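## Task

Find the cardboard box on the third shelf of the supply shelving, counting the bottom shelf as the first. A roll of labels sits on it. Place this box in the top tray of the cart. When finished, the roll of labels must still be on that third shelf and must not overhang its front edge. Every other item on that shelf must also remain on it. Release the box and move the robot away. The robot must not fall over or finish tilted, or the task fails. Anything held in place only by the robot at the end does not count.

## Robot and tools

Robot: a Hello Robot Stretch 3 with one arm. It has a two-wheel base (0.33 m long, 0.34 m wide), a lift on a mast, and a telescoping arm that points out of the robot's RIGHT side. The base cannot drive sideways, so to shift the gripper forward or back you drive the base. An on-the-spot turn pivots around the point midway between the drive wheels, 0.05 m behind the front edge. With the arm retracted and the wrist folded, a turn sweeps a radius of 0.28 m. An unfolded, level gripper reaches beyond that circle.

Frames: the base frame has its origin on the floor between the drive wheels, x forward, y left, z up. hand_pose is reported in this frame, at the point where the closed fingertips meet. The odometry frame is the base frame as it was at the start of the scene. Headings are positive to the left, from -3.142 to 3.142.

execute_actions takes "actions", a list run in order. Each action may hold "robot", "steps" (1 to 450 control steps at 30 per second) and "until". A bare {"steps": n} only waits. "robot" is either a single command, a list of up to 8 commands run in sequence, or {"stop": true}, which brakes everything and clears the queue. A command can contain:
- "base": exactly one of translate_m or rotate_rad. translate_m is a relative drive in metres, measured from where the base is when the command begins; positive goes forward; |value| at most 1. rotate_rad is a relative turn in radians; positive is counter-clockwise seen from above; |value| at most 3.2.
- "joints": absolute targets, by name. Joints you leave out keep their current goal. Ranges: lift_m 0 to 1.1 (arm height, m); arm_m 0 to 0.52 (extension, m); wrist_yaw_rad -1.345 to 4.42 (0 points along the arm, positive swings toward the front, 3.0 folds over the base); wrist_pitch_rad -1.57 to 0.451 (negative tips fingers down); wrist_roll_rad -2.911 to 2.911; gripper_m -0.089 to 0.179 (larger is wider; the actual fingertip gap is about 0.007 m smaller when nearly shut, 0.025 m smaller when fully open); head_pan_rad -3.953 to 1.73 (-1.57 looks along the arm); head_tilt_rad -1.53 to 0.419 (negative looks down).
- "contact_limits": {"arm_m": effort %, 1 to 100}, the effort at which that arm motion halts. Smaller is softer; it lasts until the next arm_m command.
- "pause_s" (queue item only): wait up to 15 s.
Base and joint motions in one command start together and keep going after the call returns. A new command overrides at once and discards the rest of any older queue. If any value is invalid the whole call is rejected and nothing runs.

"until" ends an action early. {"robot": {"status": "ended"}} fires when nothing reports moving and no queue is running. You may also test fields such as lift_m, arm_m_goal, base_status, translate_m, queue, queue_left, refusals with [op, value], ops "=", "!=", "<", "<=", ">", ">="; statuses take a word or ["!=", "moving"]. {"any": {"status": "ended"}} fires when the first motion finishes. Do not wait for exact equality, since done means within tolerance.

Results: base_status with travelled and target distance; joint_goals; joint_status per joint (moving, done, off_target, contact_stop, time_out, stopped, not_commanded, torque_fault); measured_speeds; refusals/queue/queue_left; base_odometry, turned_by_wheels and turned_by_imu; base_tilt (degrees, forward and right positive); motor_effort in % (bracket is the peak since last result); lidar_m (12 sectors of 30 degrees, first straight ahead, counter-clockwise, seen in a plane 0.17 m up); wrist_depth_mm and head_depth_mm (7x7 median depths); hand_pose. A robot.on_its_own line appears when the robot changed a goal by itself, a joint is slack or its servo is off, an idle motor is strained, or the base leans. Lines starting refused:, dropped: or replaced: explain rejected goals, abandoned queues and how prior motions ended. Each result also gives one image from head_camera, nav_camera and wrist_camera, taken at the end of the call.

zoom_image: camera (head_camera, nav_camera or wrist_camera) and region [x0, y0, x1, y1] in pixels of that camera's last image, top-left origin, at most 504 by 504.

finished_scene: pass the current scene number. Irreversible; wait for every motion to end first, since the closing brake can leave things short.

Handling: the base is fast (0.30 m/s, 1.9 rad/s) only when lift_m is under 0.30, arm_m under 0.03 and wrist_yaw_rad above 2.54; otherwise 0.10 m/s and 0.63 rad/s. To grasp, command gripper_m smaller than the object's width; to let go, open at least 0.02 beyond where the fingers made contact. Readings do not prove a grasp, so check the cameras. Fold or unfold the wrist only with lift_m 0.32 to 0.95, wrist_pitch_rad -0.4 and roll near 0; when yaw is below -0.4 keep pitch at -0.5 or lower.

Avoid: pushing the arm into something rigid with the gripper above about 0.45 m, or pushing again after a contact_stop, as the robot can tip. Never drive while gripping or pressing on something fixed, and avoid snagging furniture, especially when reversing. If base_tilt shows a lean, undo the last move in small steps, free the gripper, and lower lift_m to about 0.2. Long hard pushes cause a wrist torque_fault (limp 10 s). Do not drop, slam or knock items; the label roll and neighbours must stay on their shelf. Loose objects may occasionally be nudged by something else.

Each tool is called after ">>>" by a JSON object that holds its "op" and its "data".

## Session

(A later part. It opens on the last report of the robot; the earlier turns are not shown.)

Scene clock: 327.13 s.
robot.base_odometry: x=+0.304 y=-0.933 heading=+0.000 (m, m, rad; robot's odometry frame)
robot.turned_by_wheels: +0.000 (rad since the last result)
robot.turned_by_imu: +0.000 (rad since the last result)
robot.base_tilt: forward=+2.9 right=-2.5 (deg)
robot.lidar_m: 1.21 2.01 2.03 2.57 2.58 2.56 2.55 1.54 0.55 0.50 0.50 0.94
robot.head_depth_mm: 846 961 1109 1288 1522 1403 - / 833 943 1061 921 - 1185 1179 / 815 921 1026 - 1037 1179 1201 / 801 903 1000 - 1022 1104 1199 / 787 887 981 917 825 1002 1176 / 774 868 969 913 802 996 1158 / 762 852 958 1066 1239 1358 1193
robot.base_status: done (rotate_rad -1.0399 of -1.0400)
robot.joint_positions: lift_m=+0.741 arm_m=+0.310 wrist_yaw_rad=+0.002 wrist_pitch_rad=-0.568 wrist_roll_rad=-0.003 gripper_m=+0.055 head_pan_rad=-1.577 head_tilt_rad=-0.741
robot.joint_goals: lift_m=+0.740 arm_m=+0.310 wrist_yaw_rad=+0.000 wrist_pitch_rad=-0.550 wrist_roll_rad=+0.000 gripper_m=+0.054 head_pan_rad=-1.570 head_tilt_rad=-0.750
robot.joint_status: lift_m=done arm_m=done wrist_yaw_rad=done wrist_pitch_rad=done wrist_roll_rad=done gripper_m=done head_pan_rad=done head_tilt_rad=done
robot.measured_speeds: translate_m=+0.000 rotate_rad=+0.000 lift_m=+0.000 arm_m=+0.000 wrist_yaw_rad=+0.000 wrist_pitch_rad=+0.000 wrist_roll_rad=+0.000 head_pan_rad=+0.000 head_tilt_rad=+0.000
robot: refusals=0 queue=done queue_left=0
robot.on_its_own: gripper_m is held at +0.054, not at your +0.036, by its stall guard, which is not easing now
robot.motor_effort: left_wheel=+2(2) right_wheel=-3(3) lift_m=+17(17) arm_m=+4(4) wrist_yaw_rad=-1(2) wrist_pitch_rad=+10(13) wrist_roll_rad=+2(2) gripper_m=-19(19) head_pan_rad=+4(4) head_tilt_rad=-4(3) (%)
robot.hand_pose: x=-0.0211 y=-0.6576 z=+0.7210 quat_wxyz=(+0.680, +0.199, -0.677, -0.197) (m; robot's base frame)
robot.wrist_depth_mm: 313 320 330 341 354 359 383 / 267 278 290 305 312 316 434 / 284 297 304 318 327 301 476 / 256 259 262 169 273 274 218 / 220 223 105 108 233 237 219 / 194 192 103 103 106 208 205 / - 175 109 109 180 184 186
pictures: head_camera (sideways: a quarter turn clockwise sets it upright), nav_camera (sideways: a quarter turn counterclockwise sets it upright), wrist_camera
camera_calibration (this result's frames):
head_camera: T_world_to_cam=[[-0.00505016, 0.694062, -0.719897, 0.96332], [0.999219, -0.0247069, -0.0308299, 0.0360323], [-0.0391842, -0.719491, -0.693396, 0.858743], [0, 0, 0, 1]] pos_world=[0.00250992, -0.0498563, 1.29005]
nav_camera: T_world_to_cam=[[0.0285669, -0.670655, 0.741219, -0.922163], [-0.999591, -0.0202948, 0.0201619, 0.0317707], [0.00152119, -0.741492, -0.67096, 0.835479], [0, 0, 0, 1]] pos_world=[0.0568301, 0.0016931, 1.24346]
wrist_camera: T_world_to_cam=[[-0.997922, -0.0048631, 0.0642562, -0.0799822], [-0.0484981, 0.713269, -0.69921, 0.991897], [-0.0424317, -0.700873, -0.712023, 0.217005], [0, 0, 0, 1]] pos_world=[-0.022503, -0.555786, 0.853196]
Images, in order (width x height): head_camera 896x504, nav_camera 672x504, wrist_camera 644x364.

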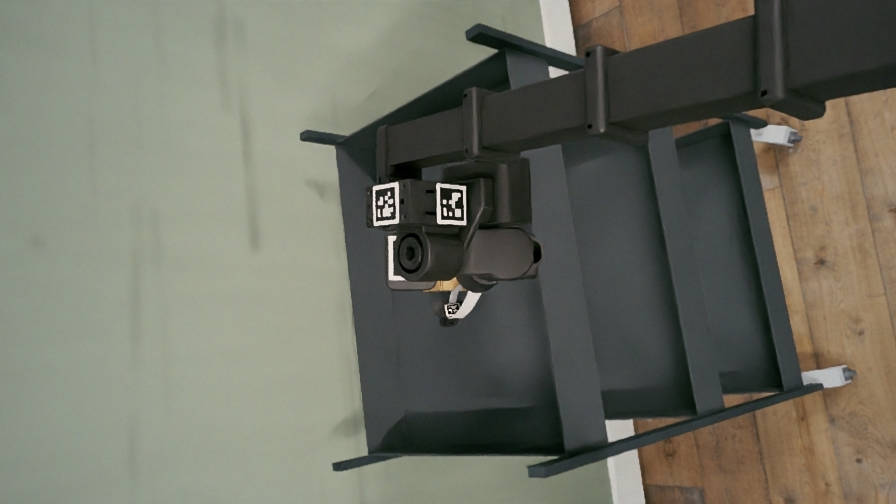

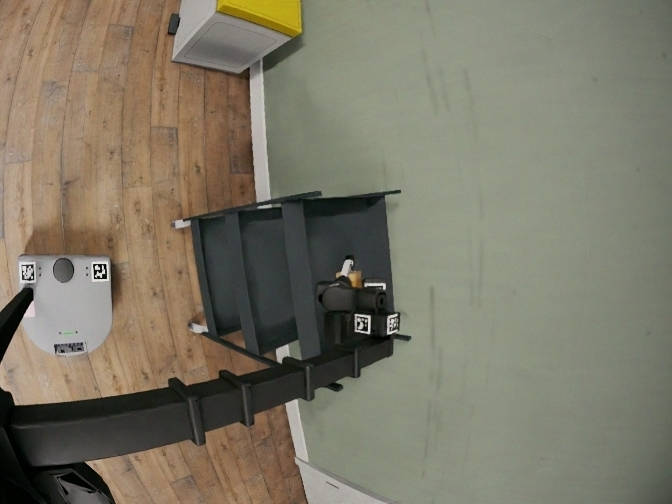

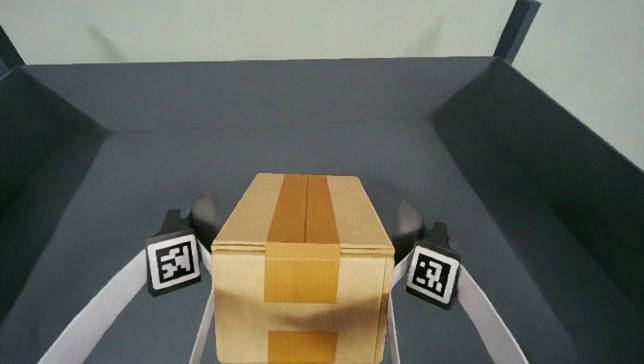

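>>> {"op": "execute_actions", "data": {"actions": [{"robot":[{"joints":{"lift_m":0.728}},{"joints":{"gripper_m":0.13}},{"joints":{"lift_m":0.85}},{"joints":{"arm_m":0.0}}],"steps":450,"until":{"robot":{"status":"ended"}}}]}}

Scene clock: 339.07 s.
robot.base_odometry: x=+0.304 y=-0.933 heading=+0.000 (m, m, rad; robot's odometry frame)
robot.turned_by_wheels: +0.000 (rad since the last result)
robot.turned_by_imu: +0.000 (rad since the last result)
robot.base_tilt: forward=+2.9 right=-2.5 (deg)
robot.lidar_m: 1.21 2.01 2.03 2.57 2.57 2.57 2.55 1.54 0.55 0.50 0.50 0.94
robot.head_depth_mm: 846 960 1113 1281 1521 1459 - / 831 940 1065 897 1004 - - / 816 923 1023 919 828 - - / 802 904 1003 917 755 - - / 787 887 984 916 823 1001 1174 / 775 868 970 912 804 997 1155 / 762 852 960 1067 1234 1360 1193
robot.base_status: done (rotate_rad -1.0399 of -1.0400)
robot.joint_positions: lift_m=+0.849 arm_m=+0.000 wrist_yaw_rad=+0.002 wrist_pitch_rad=-0.566 wrist_roll_rad=-0.003 gripper_m=+0.130 head_pan_rad=-1.577 head_tilt_rad=-0.741
robot.joint_goals: lift_m=+0.850 arm_m=+0.000 wrist_yaw_rad=+0.000 wrist_pitch_rad=-0.550 wrist_roll_rad=+0.000 gripper_m=+0.130 head_pan_rad=-1.570 head_tilt_rad=-0.750
robot.joint_status: lift_m=done arm_m=done wrist_yaw_rad=done wrist_pitch_rad=done wrist_roll_rad=done gripper_m=done head_pan_rad=done head_tilt_rad=done
robot.measured_speeds: translate_m=+0.000 rotate_rad=+0.000 lift_m=+0.000 arm_m=+0.000 wrist_yaw_rad=+0.000 wrist_pitch_rad=+0.000 wrist_roll_rad=+0.000 head_pan_rad=+0.000 head_tilt_rad=+0.000
robot: refusals=0 queue=done queue_left=0
robot.motor_effort: left_wheel=+3(3) right_wheel=-2(2) lift_m=+41(43) arm_m=-4(4) wrist_yaw_rad=-2(1) wrist_pitch_rad=+8(10) wrist_roll_rad=+2(2) gripper_m=-1(78) head_pan_rad=+5(5) head_tilt_rad=-3(3) (%)
robot.hand_pose: x=-0.0211 y=-0.3487 z=+0.8304 quat_wxyz=(+0.680, +0.199, -0.677, -0.197) (m; robot's base frame)
robot.wrist_depth_mm: 563 574 609 621 637 673 697 / 625 639 584 606 600 761 795 / 707 687 496 468 513 812 932 / 822 344 358 375 386 - - / 955 944 644 682 683 - - / - 939 582 620 628 - - / 874 877 803 805 864 926 919
pictures: head_camera (sideways: a quarter turn clockwise sets it upright), nav_camera (sideways: a quarter turn counterclockwise sets it upright), wrist_camera
camera_calibration (this result's frames):
head_camera: T_world_to_cam=[[-0.00514153, 0.694071, -0.719888, 0.963309], [0.999222, -0.0245748, -0.0308301, 0.0360326], [-0.0390894, -0.719487, -0.693405, 0.858755], [0, 0, 0, 1]] pos_world=[0.00251649, -0.0498566, 1.29005]
nav_camera: T_world_to_cam=[[0.0286552, -0.670661, 0.74121, -0.922151], [-0.999588, -0.0204267, 0.0201616, 0.0317711], [0.00161891, -0.741483, -0.67097, 0.835492], [0, 0, 0, 1]] pos_world=[0.0568299, 0.00170057, 1.24346]
wrist_camera: T_world_to_cam=[[-0.997923, -0.00470705, 0.0642521, -0.0854537], [-0.0484767, 0.71174, -0.700768, 0.848869], [-0.0424322, -0.702427, -0.71049, 0.509551], [0, 0, 0, 1]] pos_world=[-0.0225044, -0.246655, 0.962382]
Images, in order (width x height): head_camera 896x504, nav_camera 672x504, wrist_camera 644x364.

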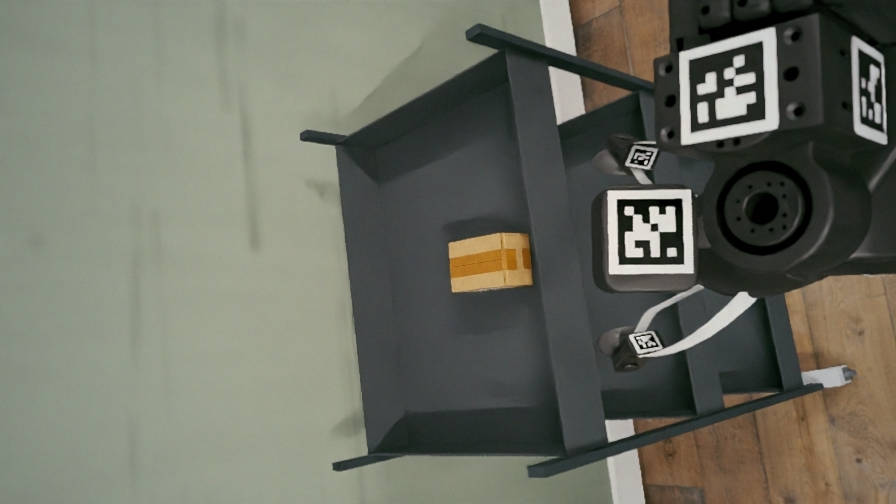

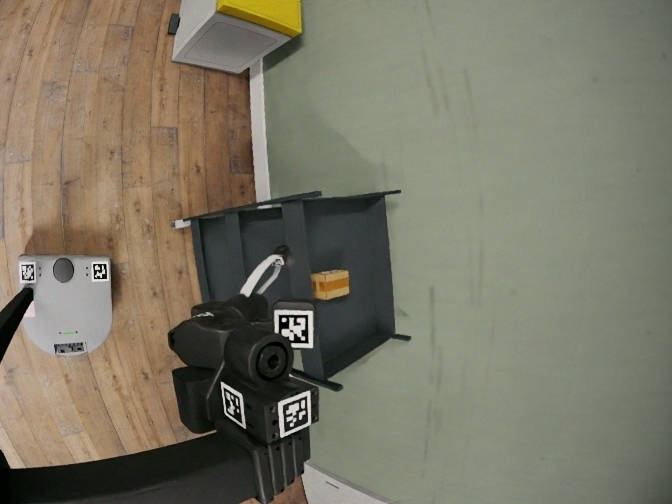

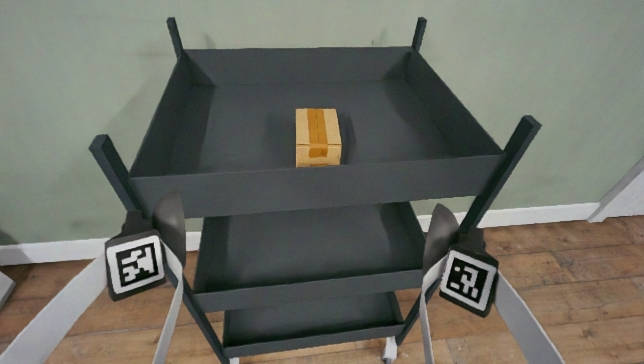

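>>> {"op": "execute_actions", "data": {"actions": [{"robot":{"joints":{"head_pan_rad":0.8,"head_tilt_rad":-0.15}},"steps":100,"until":{"robot":{"status":"ended"}}}]}}

Scene clock: 344.80 s.
robot.base_odometry: x=+0.304 y=-0.933 heading=+0.000 (m, m, rad; robot's odometry frame)
robot.turned_by_wheels: +0.000 (rad since the last result)
robot.turned_by_imu: +0.000 (rad since the last result)
robot.base_tilt: forward=+2.9 right=-2.6 (deg)
robot.lidar_m: 1.21 2.01 2.03 2.56 2.58 2.57 2.54 1.53 0.55 0.50 0.50 0.94
robot.head_depth_mm: 1963 2000 2063 2116 2184 2225 1875 / 2089 2147 2191 2254 2340 2357 1868 / 2213 2239 2298 2361 2431 2464 1873 / 2324 1954 2024 2093 2163 2214 1875 / 2494 2520 2622 2672 2658 2339 1869 / 2681 2627 2728 2767 2796 2453 1866 / 2898 2405 2531 2611 2698 2503 1870
robot.base_status: done (rotate_rad -1.0399 of -1.0400)
robot.joint_positions: lift_m=+0.849 arm_m=+0.000 wrist_yaw_rad=+0.002 wrist_pitch_rad=-0.566 wrist_roll_rad=-0.003 gripper_m=+0.130 head_pan_rad=+0.793 head_tilt_rad=-0.162
robot.joint_goals: lift_m=+0.850 arm_m=+0.000 wrist_yaw_rad=+0.000 wrist_pitch_rad=-0.550 wrist_roll_rad=+0.000 gripper_m=+0.130 head_pan_rad=+0.800 head_tilt_rad=-0.150
robot.joint_status: lift_m=done arm_m=done wrist_yaw_rad=done wrist_pitch_rad=done wrist_roll_rad=done gripper_m=done head_pan_rad=done head_tilt_rad=done
robot.measured_speeds: translate_m=+0.000 rotate_rad=+0.000 lift_m=+0.000 arm_m=+0.000 wrist_yaw_rad=+0.000 wrist_pitch_rad=+0.000 wrist_roll_rad=+0.000 head_pan_rad=+0.000 head_tilt_rad=+0.000
robot: refusals=0 queue=done queue_left=0
robot.motor_effort: left_wheel=+3(3) right_wheel=-3(3) lift_m=+41(40) arm_m=-4(4) wrist_yaw_rad=-2(1) wrist_pitch_rad=+8(8) wrist_roll_rad=+2(2) gripper_m=+0(0) head_pan_rad=+5(52) head_tilt_rad=+3(24) (%)
robot.hand_pose: x=-0.0211 y=-0.3487 z=+0.8304 quat_wxyz=(+0.680, +0.199, -0.677, -0.197) (m; robot's base frame)
robot.wrist_depth_mm: 568 583 603 621 641 677 708 / 625 645 575 603 611 766 788 / 719 690 495 472 511 838 922 / 824 341 358 372 386 - - / 946 938 658 677 683 - - / - 925 585 621 632 - - / 850 876 788 807 869 900 917
pictures: head_camera (sideways: a quarter turn clockwise sets it upright), nav_camera (sideways: a quarter turn counterclockwise sets it upright), wrist_camera
camera_calibration (this result's frames):
head_camera: T_world_to_cam=[[-0.124548, -0.13972, -0.982327, 1.30636], [-0.689119, 0.724479, -0.0156729, 0.0266166], [0.713865, 0.674988, -0.186516, 0.194589], [0, 0, 0, 1]] pos_world=[0.0421364, 0.0318966, 1.31999]
nav_camera: T_world_to_cam=[[0.0858746, 0.133771, 0.987285, -1.24353], [0.71972, -0.693556, 0.0313708, 0.00667025], [0.688933, 0.707874, -0.155836, 0.160972], [0, 0, 0, 1]] pos_world=[-0.00891198, 0.0570264, 1.2526]
wrist_camera: T_world_to_cam=[[-0.997923, -0.00470719, 0.0642521, -0.0854537], [-0.0484768, 0.71174, -0.700768, 0.848869], [-0.0424321, -0.702427, -0.71049, 0.509551], [0, 0, 0, 1]] pos_world=[-0.0225044, -0.246655, 0.962382]
Images, in order (width x height): head_camera 896x504, nav_camera 672x504, wrist_camera 644x364.

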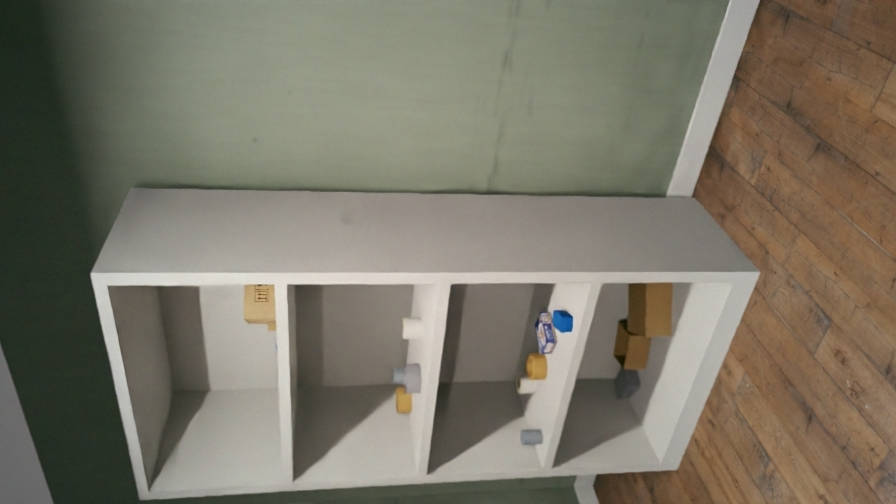

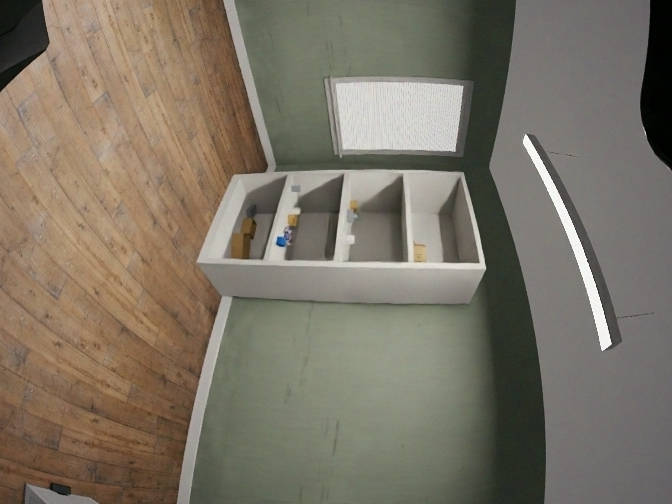

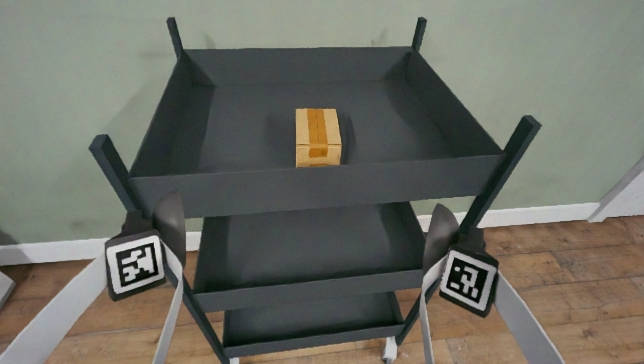

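>>> {"op": "finished_scene", "data": {"scene": 1}}

The scene is finished: the task was done.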